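# Six arms sort coloured blocks onto matching tiles

## Task

Move every block onto a tile whose colour matches it, resting flat on one full face, with no tile holding more than one block; the placement must hold without any robot supporting it, and at the end the grippers must be open and the arms moved away.

## Robot and tools

SETUP. Six identical i2rt Big YAM arms, named arm1 to arm6, share the work area. Each has six revolute joints, a two-finger gripper and a wrist camera (armN_cam_wrist). Two fixed room cameras, room_a and room_b, watch the scene. With joints 1 and 6 at 0 and the hand held level and forward, the wrist camera rides above the hand looking toward the fingertips. The hand can reach roughly 1.0 m from the joint1 axis. Joints move at different speeds, so the hand may sweep a wide curve between postures.

FRAMES. One shared scene frame: origin on the floor, +z up. The point 'hand' lies midway between the fingertips; its z axis runs along the fingers and the fingers close along its y axis. Each robot's foot pose is never printed. Camera calibrations (K, distortion, T_world_to_cam, pos_world) are given per camera; room cameras may be off by up to about 2.3 degrees and 9 mm, and wrist-camera poses inherit errors from joint readings.

execute_actions. Arguments: 'actions', a list holding exactly one action or nothing, and optional 'cameras'. An action is an object keyed by robot name (arm1 to arm6); each key holds {'joints': {...}}. Inside 'joints' you give absolute targets, not offsets, by name: joint1_rad, joint2_rad, joint3_rad, joint4_rad, joint5_rad, joint6_rad in radians and gripper_m in metres. Any subset may be named; every named motion starts at once and may finish at different times. Ranges and done tolerances: joint1_rad -2.879 to 2.879 (±0.045), rotates the arm about its foot, positive counter-clockwise seen from above, 0 faces the foot's direction; joint2_rad 0 to 3.141 (±0.14), shoulder, 0 has the upper arm pointing back roughly level, increasing lifts it up then forward; joint3_rad 0 to 3.019 (±0.09), elbow, 0 is fully folded, increasing opens; joint4_rad -1.692 to 1.57 (±0.055), hand pitch, positive tips fingers up; joint5_rad -1.57 to 1.57 (±0.03), sideways hand swing, positive to the arm's right; joint6_rad -2.094 to 2.094 (±0.035), hand roll, positive clockwise viewed from behind; gripper_m 0 to 0.093 (±0.003), fingertip gap, with about 50 to 62 N per pad or less. An unknown key or out-of-range value rejects the entire call and nothing moves. Joints or arms you omit may keep pushing toward older targets. 'cameras' lists names from arm1_cam_wrist to arm6_cam_wrist, room_a, room_b or 'all'; omitted, null or ['all'] returns every camera, [] returns none. An empty actions list just reports state and images.

RESULTS. Each call returns per-robot state (joint_positions, joint torques, joint_status, on_its_own) plus images listed in order on the 'pictures' line. joint_status words: 'off_target' means the joint stopped short and may still push; after 'contact_stop' or 'time_out' the joint holds where it halted, though a timed-out joint may keep a target within 0.375, 0.375, 0.113, 0.225, 0.075, 0.3 rad (joints 1-6) and keep pushing, reported in on_its_own, moving there if freed. To relieve a push, command the joint's reported position. 'joint command not followed' (often with a 'cause:' line) means a collision check blocked that arm's joint targets; its gripper target still runs, blocked joints read 'not_followed', and the arm may retry them on later actions. In on_its_own, 'held at' is the held target, not the actual position. Torque readings carry per-arm offsets, scaling and noise; friction can mimic or hide loads. MOTOR HOT appears from 85 °C; at 100 °C an OVER-TEMPERATURE FAULT drops that arm and its gripper until cooled, with 'limit_stop_at_motor_heat' on unfinished keys, so resend them. If a result reports a stop, later movement calls in the same reply are skipped.

wait: 'seconds', 0 to 10; commands nothing and returns the same as an empty action.
zoom_image: 'camera' (one camera name) and 'region' [x0, y0, x1, y1] in pixels of that camera's latest full image, origin top-left, at most 504 by 504.
read_manual: optional 'section', only 'licences'; returns licence texts, no motion.
finished_scene: 'scene', the integer number of the current scene; ends it irreversibly after the last command is held and reports success. Replying without any tool call ends everything.

CAUTIONS. Arms do not stop on contact and can press very hard; sustained pushing overheats motors, and holding loads heats them even while you think, as the robot holds its last command during your reply. A hard squeeze between two arms fails the task; hard collisions may too. The inter-arm check can react late and ignores fingers, gripper housings and wrist cameras. Arms do not wait for one another. Never knock objects out of the area or onto the floor. Loose objects may occasionally be nudged by outside disturbances. Small target changes near the current position may not move a joint. A loaded joint that holds up may sag. Avoid drops, slips and slams; place blocks gently, release, and retract all arms before finishing.

Each tool is called after "Call:" as name([rows], argument=value, ...), one row to a line, values as JSON.

## Session

Call:
execute_actions(actions=[])

Scene clock: 0.00 s.
Joint torques (N m, as the arm reports them, + toward a larger angle): no reading
Motor temperatures (°C, as the motors report them): arm1=[25 25 28 29 25 27] | arm2=[27 27 28 27 28 25] | arm3=[27 26 28 27 29 25] | arm4=[25 28 28 27 27 27] | arm5=[28 27 25 26 27 25] | arm6=[25 27 27 29 25 25]
arm1.joint_positions: joint1_rad=+0.835 joint2_rad=+0.253 joint3_rad=+1.588 joint4_rad=-1.546 joint5_rad=+0.286 joint6_rad=-0.521 gripper_m=+0.094
arm1.joint_status: not commanded
arm1.hand: x=-0.1217 y=+0.0569 z=+1.3148 quat_wxyz=(-0.077, -0.591, -0.501, +0.627) (m; scene frame)
arm2.joint_positions: joint1_rad=-0.390 joint2_rad=+0.425 joint3_rad=+1.510 joint4_rad=-1.376 joint5_rad=+0.027 joint6_rad=-0.658 gripper_m=+0.094
arm2.joint_status: not commanded
arm2.hand: x=+0.1372 y=+1.1734 z=+1.3038 quat_wxyz=(-0.539, +0.181, -0.783, +0.253) (m; scene frame)
arm3.joint_positions: joint1_rad=+0.135 joint2_rad=+0.617 joint3_rad=+1.537 joint4_rad=-1.264 joint5_rad=+0.291 joint6_rad=+0.316 gripper_m=+0.095
arm3.joint_status: not commanded
arm3.hand: x=+0.5026 y=-1.0343 z=+1.2447 quat_wxyz=(-0.166, -0.811, -0.062, +0.558) (m; scene frame)
arm4.joint_positions: joint1_rad=-0.033 joint2_rad=+0.605 joint3_rad=+1.528 joint4_rad=-1.612 joint5_rad=-0.151 joint6_rad=-0.111 gripper_m=+0.094
arm4.joint_status: not commanded
arm4.hand: x=-1.3070 y=-0.3479 z=+1.2060 quat_wxyz=(-0.103, +0.878, -0.222, -0.412) (m; scene frame)
arm5.joint_positions: joint1_rad=-0.886 joint2_rad=+0.523 joint3_rad=+1.337 joint4_rad=-1.617 joint5_rad=-0.223 joint6_rad=+0.234 gripper_m=+0.095
arm5.joint_status: not commanded
arm5.hand: x=-0.4173 y=+2.2753 z=+1.1747 quat_wxyz=(-0.368, -0.136, -0.912, -0.122) (m; scene frame)
arm6.joint_positions: joint1_rad=+0.423 joint2_rad=+0.344 joint3_rad=+1.316 joint4_rad=-1.306 joint5_rad=+0.149 joint6_rad=-0.371 gripper_m=+0.095
arm6.joint_status: not commanded
arm6.hand: x=+1.2121 y=-2.0617 z=+1.2374 quat_wxyz=(-0.586, +0.363, -0.724, -0.026) (m; scene frame)
pictures: arm1_cam_wrist, arm2_cam_wrist, arm3_cam_wrist, arm4_cam_wrist, arm5_cam_wrist, arm6_cam_wrist, room_a, room_b
Images, in order (width x height): arm1_cam_wrist 504x504, arm2_cam_wrist 504x504, arm3_cam_wrist 504x504, arm4_cam_wrist 504x504, arm5_cam_wrist 504x504, arm6_cam_wrist 504x504, room_a 504x504, room_b 504x504.

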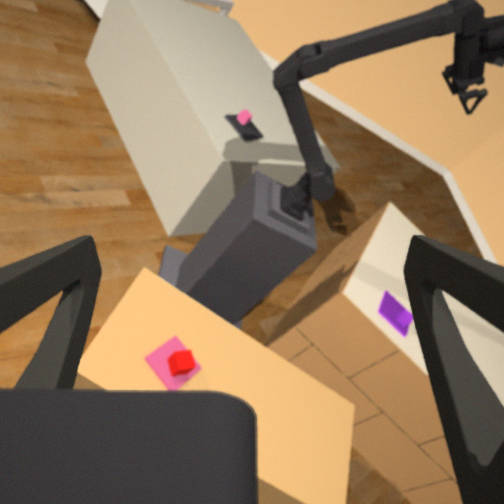

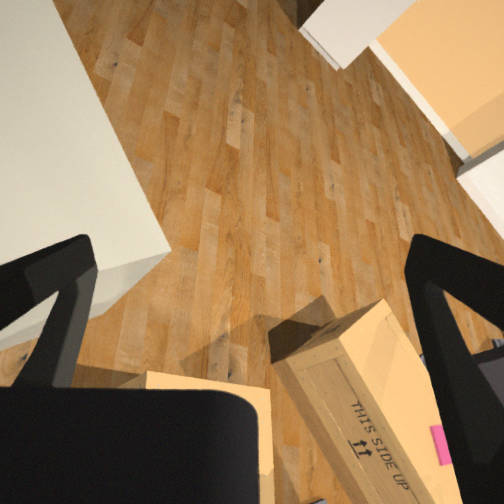

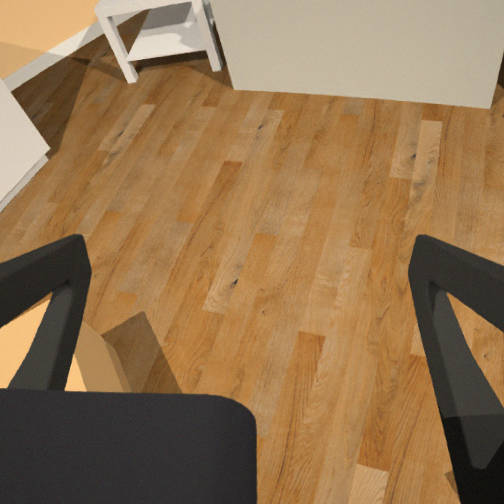

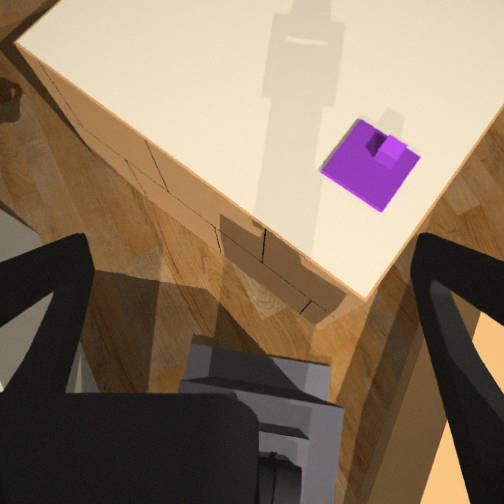

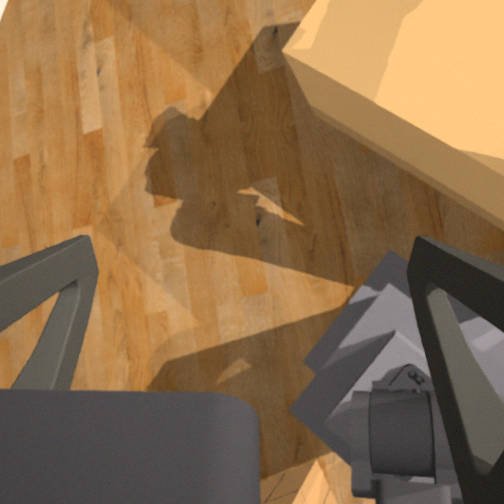

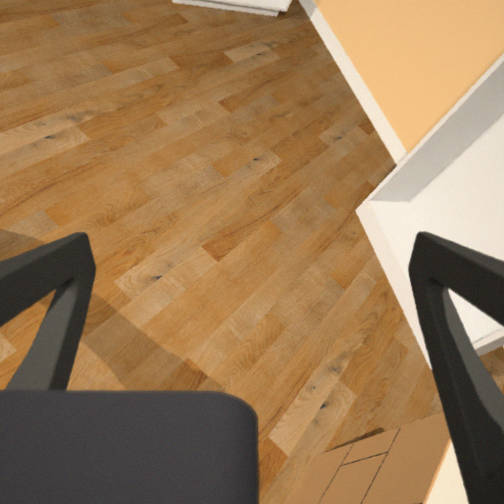

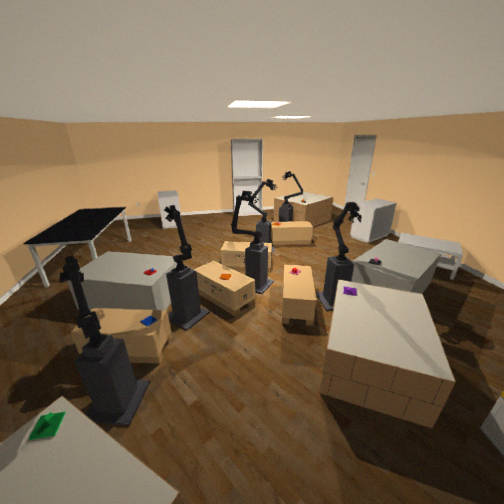

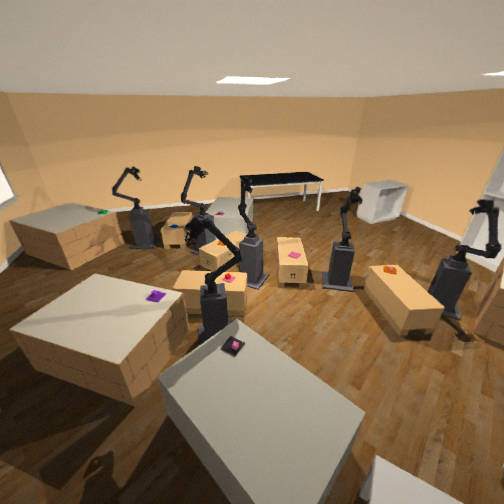

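Call:
zoom_image(camera="room_a", region=[0, 160, 252, 450])

Call:
zoom_image(camera="room_a", region=[190, 160, 450, 340])

Call:
zoom_image(camera="room_b", region=[0, 150, 260, 370])

Call:
zoom_image(camera="room_b", region=[250, 150, 504, 370])

Region (0, 160, 252, 450) of room_a's 504x504 image, scaled by 1.738, with more detail than that image has; it fills the left 438 columns of this view, and the rest is white.

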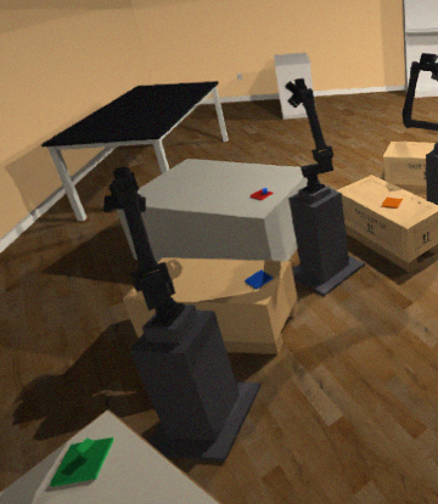

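Region (190, 160, 450, 340) of room_a's 504x504 image, scaled by 1.938, with more detail than that image has; it fills the top 349 rows of this view, and the rest is white.

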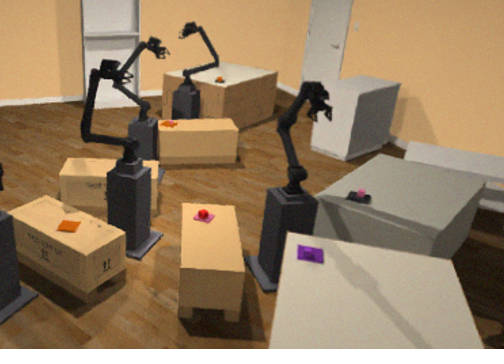

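Region (0, 150, 260, 370) of room_b's 504x504 image, scaled by 1.938, with more detail than that image has; it fills the top 426 rows of this view, and the rest is white.

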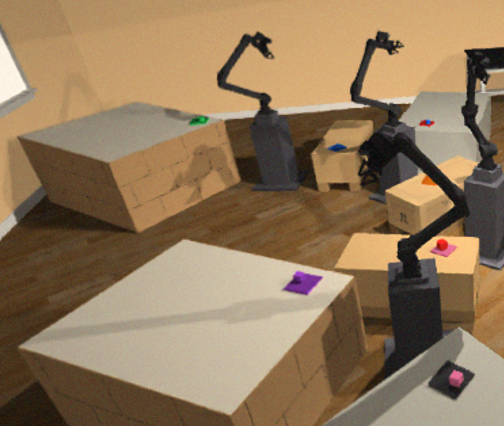

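Region (250, 150, 504, 370) of room_b's 504x504 image, scaled by 1.984, with more detail than that image has; it fills the top 437 rows of this view, and the rest is white.

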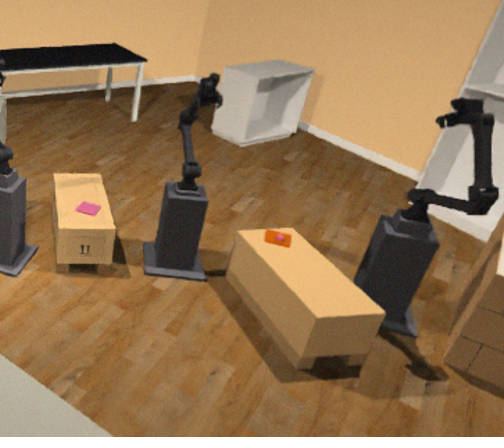

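Call:
execute_actions([
  {"arm1":{"joints":{"joint2_rad":1.2,"joint3_rad":1.2,"joint4_rad":-1.4,"joint5_rad":0,"joint6_rad":0}},"arm2":{"joints":{"joint2_rad":1.2,"joint3_rad":1.2,"joint4_rad":-1.4,"joint5_rad":0,"joint6_rad":0}},"arm3":{"joints":{"joint2_rad":1.2,"joint3_rad":1.2,"joint4_rad":-1.4,"joint5_rad":0,"joint6_rad":0}},"arm4":{"joints":{"joint2_rad":1.2,"joint3_rad":1.2,"joint4_rad":-1.4,"joint5_rad":0,"joint6_rad":0}},"arm5":{"joints":{"joint2_rad":1.2,"joint3_rad":1.2,"joint4_rad":-1.4,"joint5_rad":0,"joint6_rad":0}},"arm6":{"joints":{"joint2_rad":1.2,"joint3_rad":1.2,"joint4_rad":-1.4,"joint5_rad":0,"joint6_rad":0}}},
])

Scene clock: 5.47 s.
Joint torques (N m, as the arm reports them, + toward a larger angle): arm1=[ 0.98 -8.07  9.5   0.99 -0.07  0.21] | arm2=[-0.87 -6.18 10.6  -0.34 -0.11  0.06] | arm3=[ 0.25 -8.43  9.74 -0.68 -0.11 -0.14] | arm4=[ 0.53 -9.58 10.27  1.28  0.05  0.03] | arm5=[-0.02 -8.44 10.97  0.49  0.07 -0.1 ] | arm6=[-0.34 -7.46  9.35  0.4  -0.19  0.21]
Motor temperatures (°C, as the motors report them): arm1=[25 25 29 29 25 27] | arm2=[27 28 29 27 28 25] | arm3=[27 26 29 27 29 25] | arm4=[25 28 29 27 27 27] | arm5=[28 27 26 26 27 25] | arm6=[25 27 28 29 25 25]
arm1.joint_positions: joint1_rad=+0.835 joint2_rad=+1.188 joint3_rad=+1.184 joint4_rad=-1.402 joint5_rad=+0.004 joint6_rad=-0.012 gripper_m=+0.094
arm1.joint_status: all done
arm1.hand: x=-0.2412 y=-0.2973 z=+0.9660 quat_wxyz=(-0.042, -0.842, -0.533, +0.071) (m; scene frame)
arm2.joint_positions: joint1_rad=-0.390 joint2_rad=+1.212 joint3_rad=+1.189 joint4_rad=-1.382 joint5_rad=+0.002 joint6_rad=-0.013 gripper_m=+0.094
arm2.joint_status: all done
arm2.hand: x=+0.3878 y=+1.1315 z=+0.9443 quat_wxyz=(-0.080, -0.085, -0.993, +0.008) (m; scene frame)
arm3.joint_positions: joint1_rad=+0.135 joint2_rad=+1.196 joint3_rad=+1.173 joint4_rad=-1.379 joint5_rad=+0.005 joint6_rad=+0.013 gripper_m=+0.095
arm3.joint_status: all done
arm3.hand: x=+0.4068 y=-1.1728 z=+0.8733 quat_wxyz=(-0.026, -0.942, -0.323, +0.081) (m; scene frame)
arm4.joint_positions: joint1_rad=-0.033 joint2_rad=+1.210 joint3_rad=+1.174 joint4_rad=-1.411 joint5_rad=-0.002 joint6_rad=-0.009 gripper_m=+0.094
arm4.joint_status: all done
arm4.hand: x=-1.4387 y=-0.2051 z=+0.9035 quat_wxyz=(-0.022, +0.943, -0.329, -0.051) (m; scene frame)
arm5.joint_positions: joint1_rad=-0.886 joint2_rad=+1.204 joint3_rad=+1.189 joint4_rad=-1.408 joint5_rad=-0.002 joint6_rad=+0.016 gripper_m=+0.095
arm5.joint_status: all done
arm5.hand: x=-0.2151 y=+2.2080 z=+0.9521 quat_wxyz=(-0.074, -0.082, -0.994, +0.001) (m; scene frame)
arm6.joint_positions: joint1_rad=+0.423 joint2_rad=+1.203 joint3_rad=+1.205 joint4_rad=-1.392 joint5_rad=+0.003 joint6_rad=-0.008 gripper_m=+0.095
arm6.joint_status: all done
arm6.hand: x=+1.3889 y=-1.8911 z=+0.9502 quat_wxyz=(-0.092, +0.329, -0.939, -0.029) (m; scene frame)
pictures: arm1_cam_wrist, arm2_cam_wrist, arm3_cam_wrist, arm4_cam_wrist, arm5_cam_wrist, arm6_cam_wrist, room_a, room_b
camera_calibration (this result's frames):
arm1_cam_wrist: T_world_to_cam=[[-0.902895, 0.429846, 0.00353541, -0.0949181], [0.386314, 0.807793, 0.445232, -0.0932541], [0.188525, 0.403363, -0.895408, 1.15277], [0, 0, 0, 1]] pos_world=[-0.267002, -0.348855, 1.07406]
arm2_cam_wrist: T_world_to_cam=[[-0.178584, -0.9839, -0.00698091, 1.18998], [-0.888728, 0.158257, 0.430251, -0.233707], [-0.42222, 0.0830403, -0.902682, 1.04532], [0, 0, 0, 1]] pos_world=[0.446163, 1.121, 1.05245]
arm3_cam_wrist: T_world_to_cam=[[-0.6156, 0.788046, -0.00453689, 1.17881], [0.708533, 0.555989, 0.434578, -0.00899722], [0.34499, 0.264312, -0.900623, 1.081], [0, 0, 0, 1]] pos_world=[0.359118, -1.20968, 0.982836]
arm4_cam_wrist: T_world_to_cam=[[0.629546, 0.776962, -0.00136851, 1.06552], [0.682463, -0.552133, 0.47895, 0.444004], [0.37137, -0.302455, -0.877841, 1.3942], [0, 0, 0, 1]] pos_world=[-1.49158, -0.161039, 1.01269]
arm5_cam_wrist: T_world_to_cam=[[-0.149378, -0.988613, -0.0181974, 2.16727], [-0.879878, 0.124507, 0.458599, -0.896644], [-0.451111, 0.0845161, -0.888457, 0.687228], [0, 0, 0, 1]] pos_world=[-0.155178, 2.19615, 1.06121]
arm6_cam_wrist: T_world_to_cam=[[0.629989, -0.776514, 0.0118058, -2.35027], [-0.708522, -0.568469, 0.418138, -0.489489], [-0.317979, -0.271787, -0.908307, 0.915269], [0, 0, 0, 1]] pos_world=[1.42487, -1.85452, 1.06377]
Images, in order (width x height): arm1_cam_wrist 504x504, arm2_cam_wrist 504x504, arm3_cam_wrist 504x504, arm4_cam_wrist 504x504, arm5_cam_wrist 504x504, arm6_cam_wrist 504x504, room_a 504x504, room_b 504x504.

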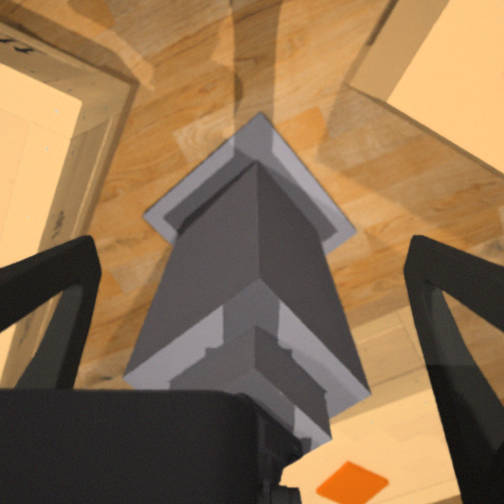

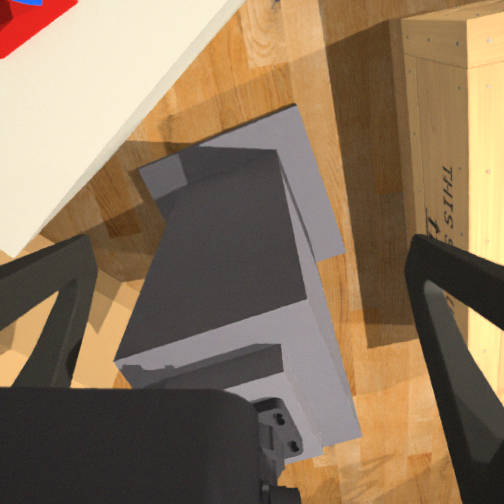

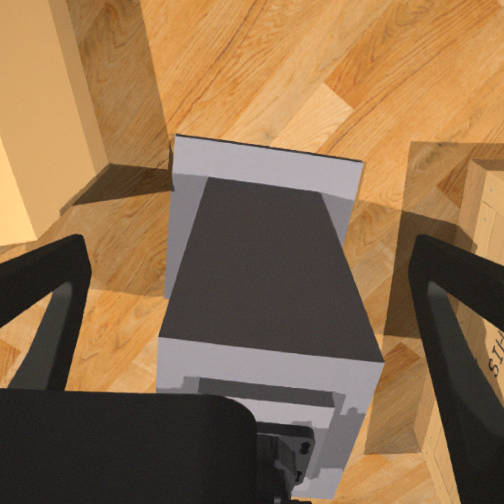

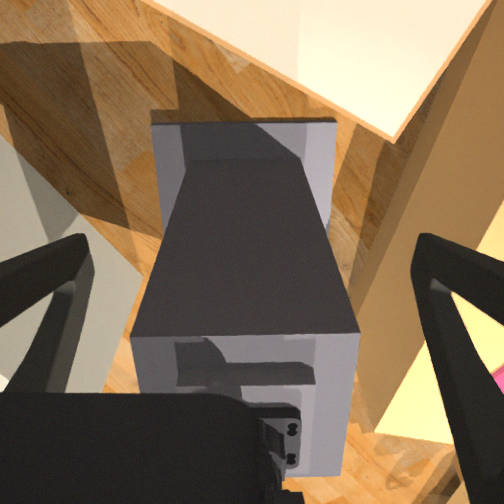

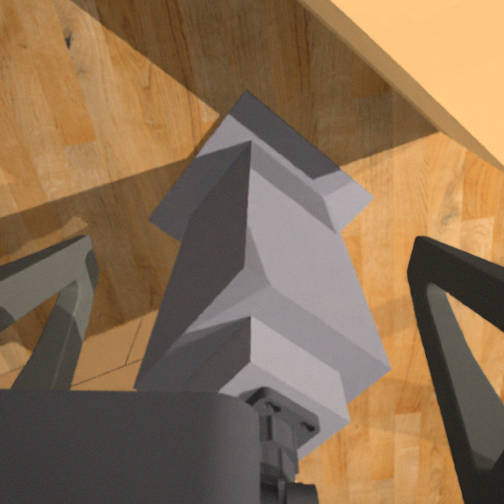

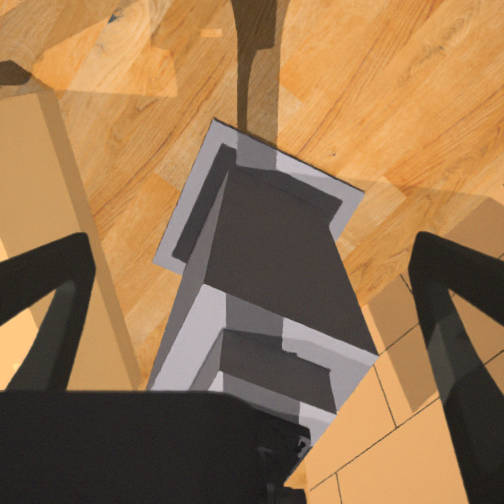

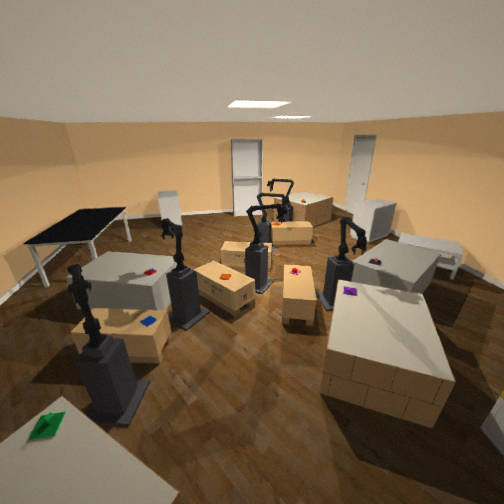

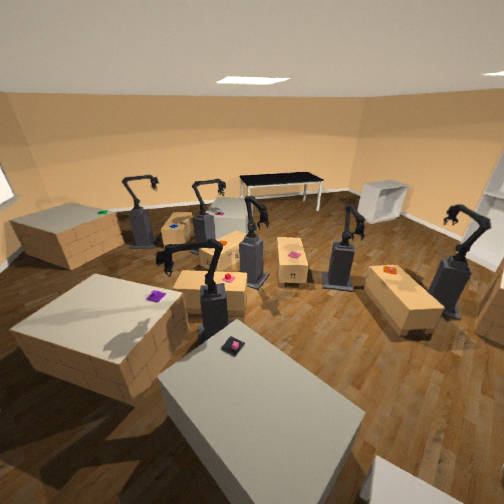

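Call:
execute_actions([
  {"arm1":{"joints":{"joint1_rad":0.05,"joint2_rad":1.6,"joint3_rad":1.6,"joint4_rad":-1.0}},"arm2":{"joints":{"joint1_rad":0.02,"joint2_rad":1.6,"joint3_rad":1.6,"joint4_rad":-1.0}},"arm3":{"joints":{"joint1_rad":1.33,"joint2_rad":1.6,"joint3_rad":1.6,"joint4_rad":-1.0}},"arm4":{"joints":{"joint1_rad":1.82,"joint2_rad":1.6,"joint3_rad":1.6,"joint4_rad":-1.0}},"arm5":{"joints":{"joint1_rad":1.46,"joint2_rad":1.6,"joint3_rad":1.6,"joint4_rad":-1.0}},"arm6":{"joints":{"joint1_rad":-0.9,"joint2_rad":1.6,"joint3_rad":1.6,"joint4_rad":-1.0}}},
])

Scene clock: 13.73 s.
Joint torques (N m, as the arm reports them, + toward a larger angle): arm1=[  1.67 -18.9   12.     1.93   0.07   0.22] | arm2=[ -1.08 -13.29  15.86   1.79  -0.02   0.04] | arm3=[  0.1  -16.27  11.47   1.23   0.09  -0.11] | arm4=[  0.26 -18.1   12.45   1.92  -0.02   0.  ] | arm5=[ -1.63 -17.72  14.87   0.94   0.1   -0.05] | arm6=[ -0.62 -16.55  14.69   1.23  -0.15   0.16]
Motor temperatures (°C, as the motors report them): arm1=[25 26 32 29 25 27] | arm2=[27 28 32 27 28 25] | arm3=[27 26 31 27 29 25] | arm4=[25 29 32 27 27 27] | arm5=[28 28 29 26 27 25] | arm6=[25 27 30 29 25 25]
arm1.joint_positions: joint1_rad=+0.039 joint2_rad=+1.603 joint3_rad=+1.558 joint4_rad=-1.009 joint5_rad=+0.000 joint6_rad=-0.010 gripper_m=+0.094
arm1.joint_status: all done
arm1.hand: x=-0.6540 y=-0.1596 z=+0.9786 quat_wxyz=(-0.039, -0.954, -0.160, +0.253) (m; scene frame)
arm2.joint_positions: joint1_rad=+0.025 joint2_rad=+1.621 joint3_rad=+1.532 joint4_rad=-1.026 joint5_rad=-0.001 joint6_rad=-0.011 gripper_m=+0.094
arm2.joint_status: all done
arm2.hand: x=+0.6010 y=+1.3377 z=+0.9360 quat_wxyz=(-0.222, +0.118, -0.968, -0.027) (m; scene frame)
arm3.joint_positions: joint1_rad=+1.331 joint2_rad=+1.603 joint3_rad=+1.555 joint4_rad=-1.016 joint5_rad=+0.000 joint6_rad=+0.010 gripper_m=+0.095
arm3.joint_status: all done
arm3.hand: x=+0.8742 y=-1.5191 z=+0.8896 quat_wxyz=(-0.203, -0.578, -0.776, +0.148) (m; scene frame)
arm4.joint_positions: joint1_rad=+1.827 joint2_rad=+1.622 joint3_rad=+1.551 joint4_rad=-1.010 joint5_rad=-0.001 joint6_rad=-0.006 gripper_m=+0.094
arm4.joint_status: all done
arm4.hand: x=-1.3872 y=-0.9937 z=+0.9153 quat_wxyz=(+0.139, +0.806, +0.541, -0.196) (m; scene frame)
arm5.joint_positions: joint1_rad=+1.467 joint2_rad=+1.621 joint3_rad=+1.553 joint4_rad=-1.006 joint5_rad=-0.001 joint6_rad=+0.014 gripper_m=+0.095
arm5.joint_status: all done
arm5.hand: x=-0.9374 y=+2.7522 z=+0.9571 quat_wxyz=(-0.112, +0.862, -0.443, -0.221) (m; scene frame)
arm6.joint_positions: joint1_rad=-0.896 joint2_rad=+1.612 joint3_rad=+1.542 joint4_rad=-1.004 joint5_rad=+0.002 joint6_rad=-0.006 gripper_m=+0.095
arm6.joint_status: all done
arm6.hand: x=+1.5721 y=-2.4895 z=+0.9435 quat_wxyz=(-0.236, -0.310, -0.918, +0.076) (m; scene frame)
pictures: arm1_cam_wrist, arm2_cam_wrist, arm3_cam_wrist, arm4_cam_wrist, arm5_cam_wrist, arm6_cam_wrist, room_a, room_b
camera_calibration (this result's frames):
arm1_cam_wrist: T_world_to_cam=[[-0.322812, 0.946461, 0.00219988, -0.063706], [0.940821, 0.320633, 0.109778, 0.562478], [0.103195, 0.0375072, -0.993954, 1.16862], [0, 0, 0, 1]] pos_world=[-0.670352, -0.163886, 1.09994]
arm2_cam_wrist: T_world_to_cam=[[0.234778, -0.971986, -0.0111034, 1.17037], [-0.960122, -0.233666, 0.153513, 0.752891], [-0.151807, -0.025381, -0.988084, 1.17315], [0, 0, 0, 1]] pos_world=[0.626184, 1.34328, 1.05659]
arm3_cam_wrist: T_world_to_cam=[[-0.956488, -0.291564, -0.0110011, 0.40321], [-0.29092, 0.95014, 0.112243, 1.60444], [-0.0222735, 0.11056, -0.99362, 1.19621], [0, 0, 0, 1]] pos_world=[0.879075, -1.53914, 1.01293]
arm4_cam_wrist: T_world_to_cam=[[-0.9242, 0.381085, -0.0250788, -0.881154], [0.37531, 0.918425, 0.125053, 1.32694], [0.0706887, 0.106161, -0.991833, 1.24015], [0, 0, 0, 1]] pos_world=[-1.40004, -1.01456, 1.04199]
arm5_cam_wrist: T_world_to_cam=[[0.803287, 0.595558, -0.00639747, -0.880764], [0.591501, -0.796465, 0.125578, 2.63041], [0.0696939, -0.10466, -0.992063, 1.42788], [0, 0, 0, 1]] pos_world=[-0.947896, 2.76901, 1.08059]
arm6_cam_wrist: T_world_to_cam=[[-0.599781, -0.800163, 0.00150724, -1.04607], [-0.793874, 0.595301, 0.124021, 2.6118], [-0.100134, 0.0731888, -0.992278, 1.40038], [0, 0, 0, 1]] pos_world=[1.58625, -2.49433, 1.06722]
Images, in order (width x height): arm1_cam_wrist 504x504, arm2_cam_wrist 504x504, arm3_cam_wrist 504x504, arm4_cam_wrist 504x504, arm5_cam_wrist 504x504, arm6_cam_wrist 504x504, room_a 504x504, room_b 504x504.

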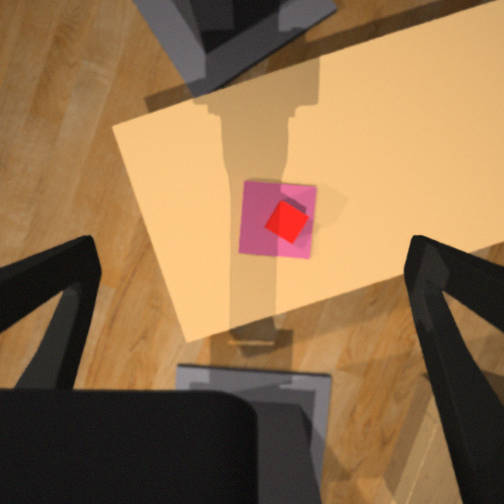

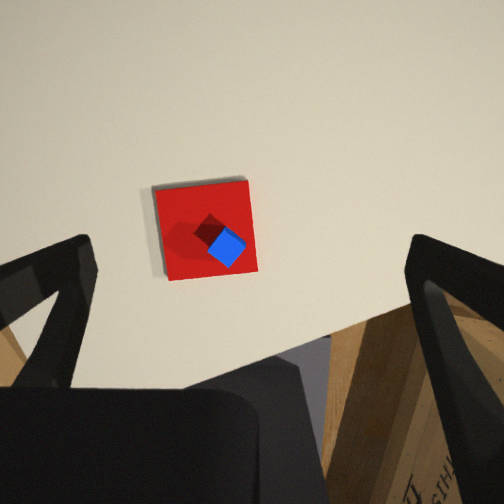

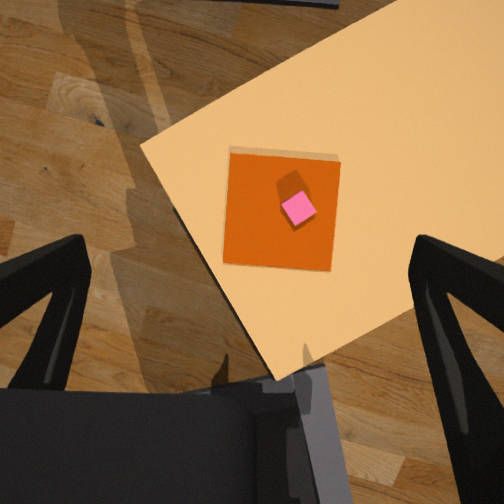

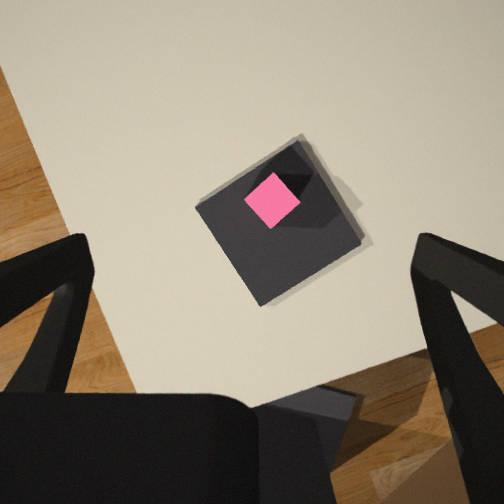

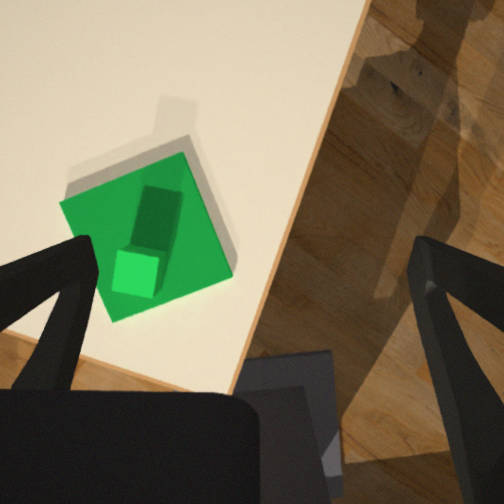

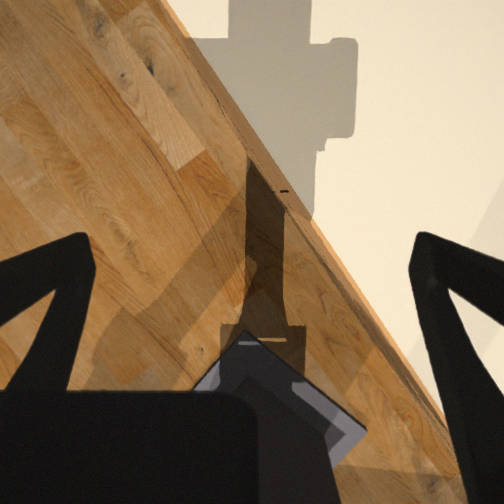

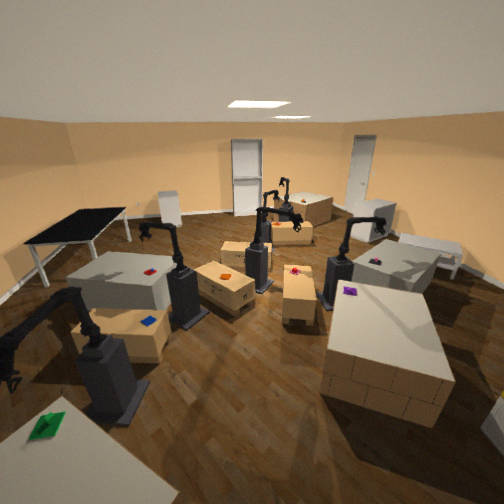

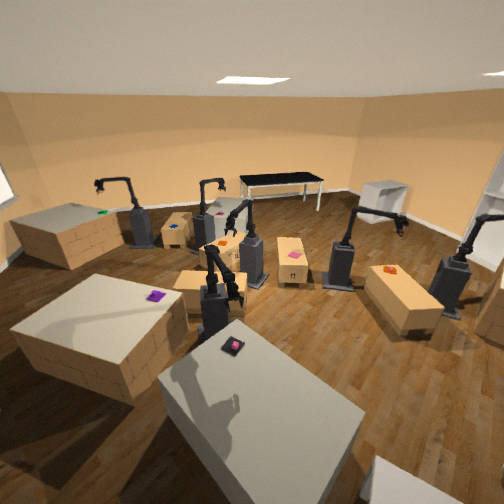

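Call:
execute_actions([
  {"arm1":{"joints":{"joint1_rad":0.3}},"arm2":{"joints":{"joint1_rad":0.27}},"arm3":{"joints":{"joint1_rad":1.1}},"arm4":{"joints":{"joint1_rad":1.6}},"arm5":{"joints":{"joint1_rad":1.75}},"arm6":{"joints":{"joint1_rad":-1.7}}},
], cameras=["arm1_cam_wrist","arm2_cam_wrist","arm3_cam_wrist","arm4_cam_wrist","arm5_cam_wrist","arm6_cam_wrist"])

Scene clock: 16.93 s.
Joint torques (N m, as the arm reports them, + toward a larger angle): arm1=[ -0.04 -18.59  11.98   1.92   0.11   0.21] | arm2=[ -1.46 -13.4   15.86   1.72  -0.02   0.09] | arm3=[  1.25 -16.17  11.44   1.24   0.08  -0.11] | arm4=[  1.87 -18.1   12.42   1.87  -0.14  -0.01] | arm5=[ -0.31 -18.1   14.7    0.76   0.06  -0.05] | arm6=[  0.43 -15.78  14.31   1.42  -0.14   0.19]
Motor temperatures (°C, as the motors report them): arm1=[25 26 33 29 25 27] | arm2=[27 28 34 27 28 25] | arm3=[27 27 32 27 29 25] | arm4=[25 29 33 27 27 27] | arm5=[28 28 30 26 27 25] | arm6=[25 28 31 29 25 25]
arm1.joint_positions: joint1_rad=+0.311 joint2_rad=+1.603 joint3_rad=+1.558 joint4_rad=-1.009 joint5_rad=-0.001 joint6_rad=-0.010 gripper_m=+0.094
arm1.joint_status: all done
arm1.hand: x=-0.5814 y=-0.3072 z=+0.9786 quat_wxyz=(-0.074, -0.923, -0.288, +0.245) (m; scene frame)
arm2.joint_positions: joint1_rad=+0.271 joint2_rad=+1.621 joint3_rad=+1.532 joint4_rad=-1.026 joint5_rad=-0.001 joint6_rad=-0.010 gripper_m=+0.094
arm2.joint_status: all done
arm2.hand: x=+0.5503 y=+1.4748 z=+0.9365 quat_wxyz=(-0.217, +0.235, -0.946, -0.054) (m; scene frame)
arm3.joint_positions: joint1_rad=+1.089 joint2_rad=+1.603 joint3_rad=+1.555 joint4_rad=-1.016 joint5_rad=+0.000 joint6_rad=+0.010 gripper_m=+0.095
arm3.joint_status: all done
arm3.hand: x=+0.7312 y=-1.5449 z=+0.8897 quat_wxyz=(-0.183, -0.668, -0.701, +0.171) (m; scene frame)
arm4.joint_positions: joint1_rad=+1.589 joint2_rad=+1.622 joint3_rad=+1.551 joint4_rad=-1.010 joint5_rad=+0.001 joint6_rad=-0.005 gripper_m=+0.094
arm4.joint_status: all done
arm4.hand: x=-1.5129 y=-0.9233 z=+0.9133 quat_wxyz=(+0.113, +0.865, +0.441, -0.210) (m; scene frame)
arm5.joint_positions: joint1_rad=+1.756 joint2_rad=+1.621 joint3_rad=+1.553 joint4_rad=-1.006 joint5_rad=-0.001 joint6_rad=+0.013 gripper_m=+0.095
arm5.joint_status: all done
arm5.hand: x=-1.0622 y=+2.6293 z=+0.9563 quat_wxyz=(-0.079, +0.917, -0.314, -0.234) (m; scene frame)
arm6.joint_positions: joint1_rad=-1.709 joint2_rad=+1.612 joint3_rad=+1.542 joint4_rad=-1.004 joint5_rad=+0.002 joint6_rad=-0.006 gripper_m=+0.095
arm6.joint_status: all done
arm6.hand: x=+1.1556 y=-2.7223 z=+0.9375 quat_wxyz=(-0.183, -0.648, -0.722, +0.160) (m; scene frame)
pictures: arm1_cam_wrist, arm2_cam_wrist, arm3_cam_wrist, arm4_cam_wrist, arm5_cam_wrist, arm6_cam_wrist
camera_calibration (this result's frames):
arm1_cam_wrist: T_world_to_cam=[[-0.565994, 0.824409, 0.00127339, -0.0785966], [0.819506, 0.562458, 0.109778, 0.545277], [0.0897853, 0.063177, -0.993955, 1.16675], [0, 0, 0, 1]] pos_world=[-0.5961, -0.315612, 1.09994]
arm2_cam_wrist: T_world_to_cam=[[0.463173, -0.886179, -0.0125825, 1.06471], [-0.874966, -0.45948, 0.152684, 1.02313], [-0.141087, -0.0597101, -0.988195, 1.21426], [0, 0, 0, 1]] pos_world=[0.573378, 1.48614, 1.05711]
arm3_cam_wrist: T_world_to_cam=[[-0.99846, -0.0543782, -0.0110006, 0.656089], [-0.0552698, 0.992166, 0.112038, 1.48019], [0.00482202, 0.112474, -0.993643, 1.17917], [0, 0, 0, 1]] pos_world=[0.731202, -1.56554, 1.01306]
arm4_cam_wrist: T_world_to_cam=[[-0.807619, 0.589323, -0.0212144, -0.659079], [0.58238, 0.802723, 0.128334, 1.51311], [0.0926596, 0.0912902, -0.991504, 1.25879], [0, 0, 0, 1]] pos_world=[-1.53013, -0.941116, 1.03993]
arm5_cam_wrist: T_world_to_cam=[[0.599289, 0.800515, -0.00537543, -1.46391], [0.794456, -0.5939, 0.126972, 2.28814], [0.0984502, -0.0803632, -0.991892, 1.38938], [0, 0, 0, 1]] pos_world=[-1.07731, 2.64246, 1.07971]
arm6_cam_wrist: T_world_to_cam=[[-0.993442, -0.114315, 0.00227992, 0.839145], [-0.112984, 0.984539, 0.133858, 2.68406], [-0.0175467, 0.132723, -0.990998, 1.43521], [0, 0, 0, 1]] pos_world=[1.16208, -2.73711, 1.06109]
Images, in order (width x height): arm1_cam_wrist 504x504, arm2_cam_wrist 504x504, arm3_cam_wrist 504x504, arm4_cam_wrist 504x504, arm5_cam_wrist 504x504, arm6_cam_wrist 504x504.

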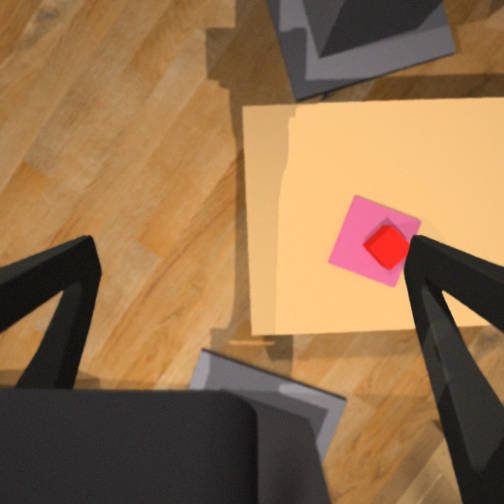

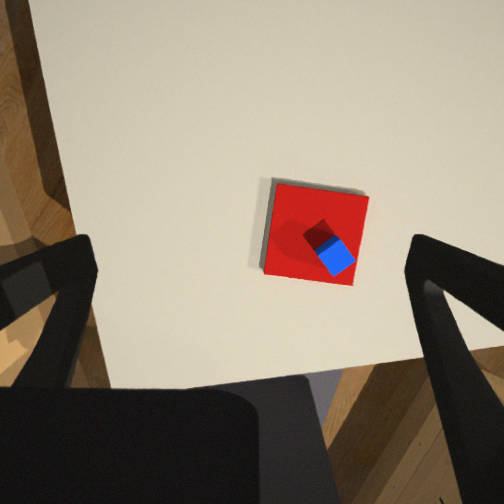

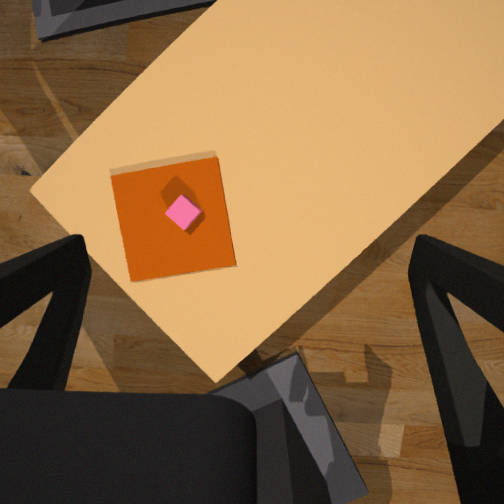

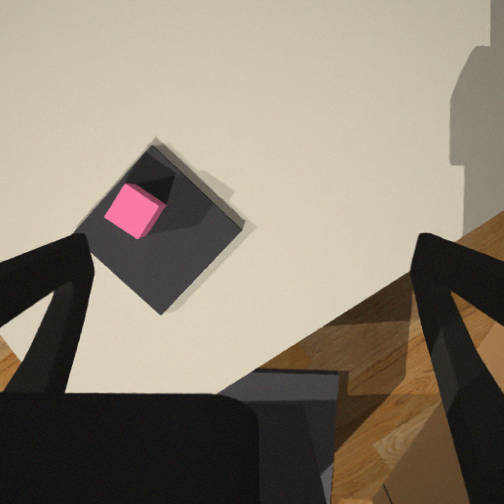

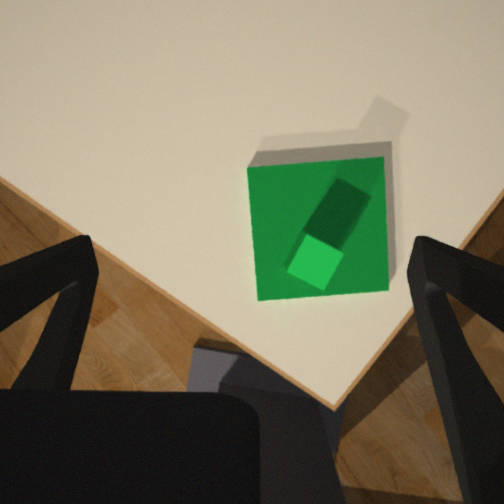

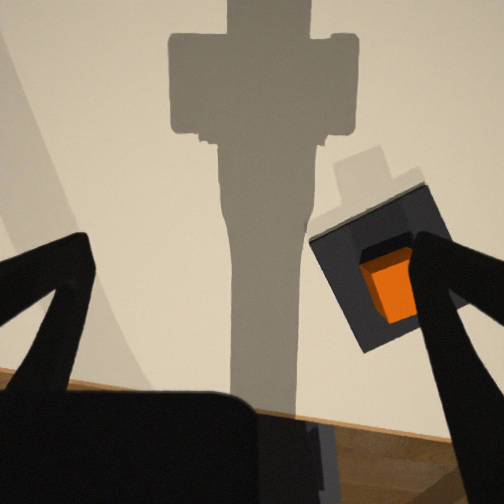

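Call:
execute_actions([
  {"arm1":{"joints":{"joint1_rad":-0.064,"joint2_rad":2.435,"joint3_rad":1.564,"joint4_rad":-0.70}},"arm2":{"joints":{"joint1_rad":0.086,"joint2_rad":2.138,"joint3_rad":1.338,"joint4_rad":-0.771}},"arm3":{"joints":{"joint1_rad":1.249,"joint2_rad":2.299,"joint3_rad":1.59,"joint4_rad":-0.862}},"arm4":{"joints":{"joint1_rad":1.804,"joint2_rad":2.17,"joint3_rad":1.648,"joint4_rad":-1.049}},"arm5":{"joints":{"joint1_rad":-1.59}},"arm6":{"joints":{"joint1_rad":-1.98}}},
], cameras=["arm1_cam_wrist","arm2_cam_wrist","arm3_cam_wrist","arm4_cam_wrist","arm5_cam_wrist","arm6_cam_wrist"])

Scene clock: 24.07 s.
Joint torques (N m, as the arm reports them, + toward a larger angle): arm1=[  1.54 -25.98   6.61   0.61   0.04   0.18] | arm2=[ -0.31 -15.41   7.95   0.51  -0.15   0.07] | arm3=[ -0.81 -21.01   7.28   0.1    0.08  -0.11] | arm4=[  0.19 -22.83   8.88   0.07  -0.02   0.  ] | arm5=[  0.45 -18.18  14.93   0.78  -0.07  -0.07] | arm6=[  1.34 -16.4   14.42   1.23  -0.12   0.08]
Motor temperatures (°C, as the motors report them): arm1=[25 27 35 29 25 27] | arm2=[27 29 35 27 28 25] | arm3=[27 28 33 27 29 25] | arm4=[25 30 35 27 27 27] | arm5=[28 29 33 26 27 25] | arm6=[25 28 33 29 25 25]
arm1.joint_positions: joint1_rad=-0.070 joint2_rad=+2.443 joint3_rad=+1.544 joint4_rad=-0.705 joint5_rad=+0.001 joint6_rad=-0.010 gripper_m=+0.094
arm1.joint_status: all done
arm1.hand: x=-0.6521 y=-0.0920 z=+0.4802 quat_wxyz=(+0.002, -0.994, -0.111, -0.016) (m; scene frame)
arm2.joint_positions: joint1_rad=+0.083 joint2_rad=+2.147 joint3_rad=+1.315 joint4_rad=-0.786 joint5_rad=+0.001 joint6_rad=-0.010 gripper_m=+0.094
arm2.joint_status: all done
arm2.hand: x=+0.5259 y=+1.3522 z=+0.5692 quat_wxyz=(+0.026, +0.149, -0.988, +0.003) (m; scene frame)
arm3.joint_positions: joint1_rad=+1.261 joint2_rad=+2.290 joint3_rad=+1.564 joint4_rad=-0.873 joint5_rad=+0.000 joint6_rad=+0.010 gripper_m=+0.095
arm3.joint_status: all done
arm3.hand: x=+0.8331 y=-1.5285 z=+0.4876 quat_wxyz=(+0.011, -0.625, -0.781, -0.008) (m; scene frame)
arm4.joint_positions: joint1_rad=+1.814 joint2_rad=+2.183 joint3_rad=+1.621 joint4_rad=-1.041 joint5_rad=-0.001 joint6_rad=-0.005 gripper_m=+0.094
arm4.joint_status: all done
arm4.hand: x=-1.3911 y=-0.9951 z=+0.6056 quat_wxyz=(-0.004, +0.833, +0.553, +0.020) (m; scene frame)
arm5.joint_positions: joint1_rad=-1.596 joint2_rad=+1.621 joint3_rad=+1.553 joint4_rad=-1.006 joint5_rad=+0.001 joint6_rad=+0.012 gripper_m=+0.095
arm5.joint_status: all done
arm5.hand: x=-0.1828 y=+1.8025 z=+0.9537 quat_wxyz=(-0.224, -0.410, -0.879, +0.099) (m; scene frame)
arm6.joint_positions: joint1_rad=-1.993 joint2_rad=+1.612 joint3_rad=+1.542 joint4_rad=-1.004 joint5_rad=+0.002 joint6_rad=-0.006 gripper_m=+0.095
arm6.joint_status: all done
arm6.hand: x=+0.9853 y=-2.7157 z=+0.9359 quat_wxyz=(-0.157, -0.744, -0.623, +0.184) (m; scene frame)
pictures: arm1_cam_wrist, arm2_cam_wrist, arm3_cam_wrist, arm4_cam_wrist, arm5_cam_wrist, arm6_cam_wrist
camera_calibration (this result's frames):
arm1_cam_wrist: T_world_to_cam=[[-0.217942, 0.975961, -0.00151521, -0.0531036], [0.77121, 0.17317, 0.612574, 0.228153], [0.598111, 0.132337, -0.790411, 0.904141], [0, 0, 0, 1]] pos_world=[-0.728304, -0.107334, 0.574803]
arm2_cam_wrist: T_world_to_cam=[[0.28566, -0.958274, -0.0104875, 1.15237], [-0.756681, -0.232254, 0.61114, 0.371128], [-0.588076, -0.166643, -0.791453, 1.10819], [0, 0, 0, 1]] pos_world=[0.603335, 1.37516, 0.662351]
arm3_cam_wrist: T_world_to_cam=[[-0.975651, -0.219212, -0.00714707, 0.481395], [-0.179083, 0.777387, 0.602992, 1.05012], [-0.126627, 0.589589, -0.797715, 1.52054], [0, 0, 0, 1]] pos_world=[0.850275, -1.60732, 0.583185]
arm4_cam_wrist: T_world_to_cam=[[-0.917293, 0.397532, -0.0232713, -0.867044], [0.304064, 0.736958, 0.603688, 0.798854], [0.257135, 0.546683, -0.796881, 1.51314], [0, 0, 0, 1]] pos_world=[-1.42732, -1.07125, 0.70336]
arm5_cam_wrist: T_world_to_cam=[[-0.754376, -0.656321, -0.0126618, 1.05644], [-0.65196, 0.746835, 0.131091, -1.58617], [-0.0765815, 0.107147, -0.991289, 0.863273], [0, 0, 0, 1]] pos_world=[-0.171056, 1.78547, 1.07706]
arm6_cam_wrist: T_world_to_cam=[[-0.985771, 0.168036, 0.00452085, 1.4278], [0.167071, 0.976434, 0.136617, 2.35806], [0.0185422, 0.135428, -0.990614, 1.40113], [0, 0, 0, 1]] pos_world=[0.987541, -2.73217, 1.05937]
Images, in order (width x height): arm1_cam_wrist 504x504, arm2_cam_wrist 504x504, arm3_cam_wrist 504x504, arm4_cam_wrist 504x504, arm5_cam_wrist 504x504, arm6_cam_wrist 504x504.

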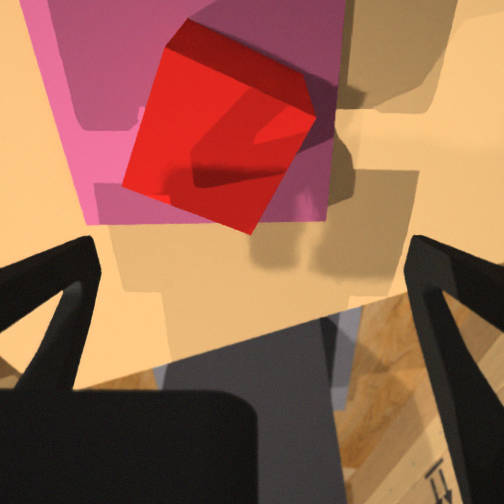

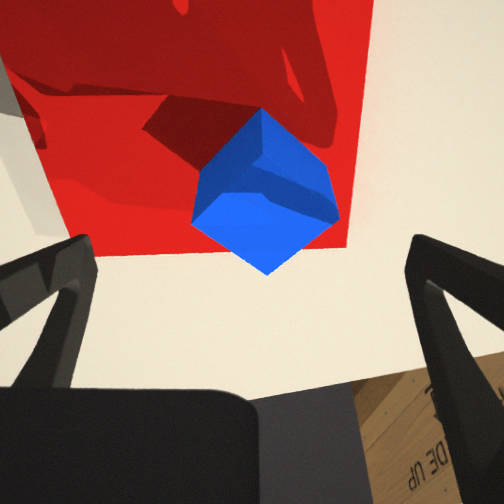

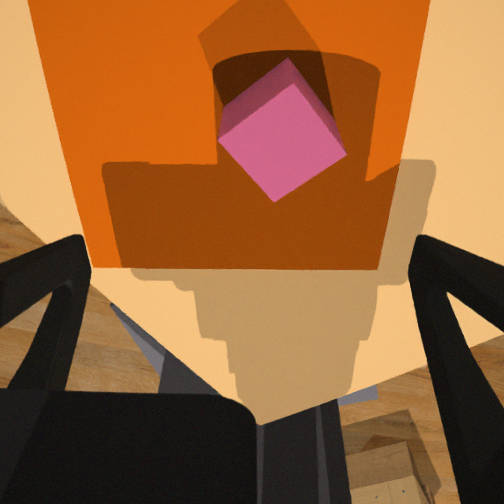

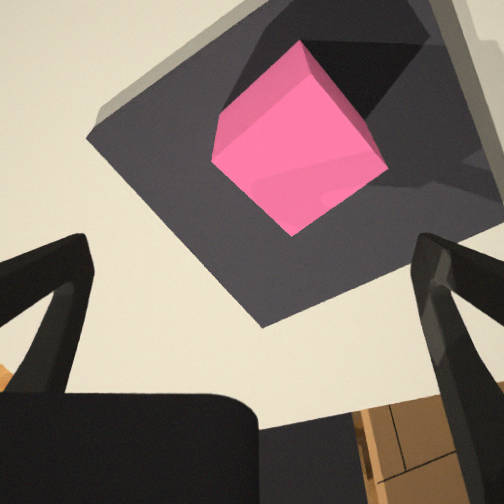

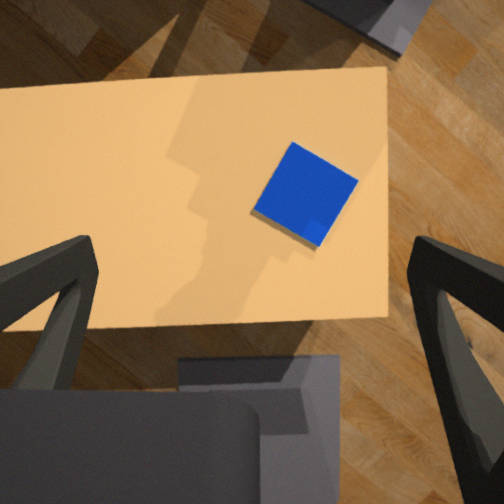

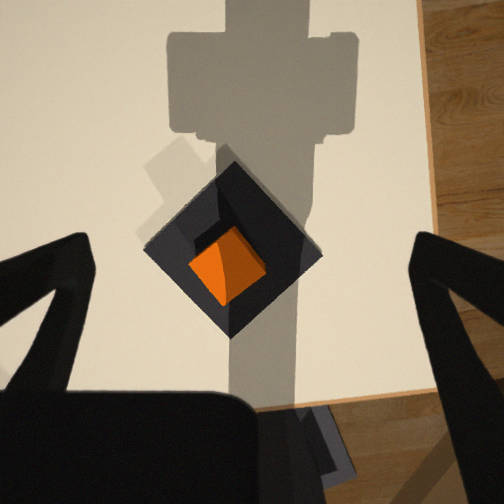

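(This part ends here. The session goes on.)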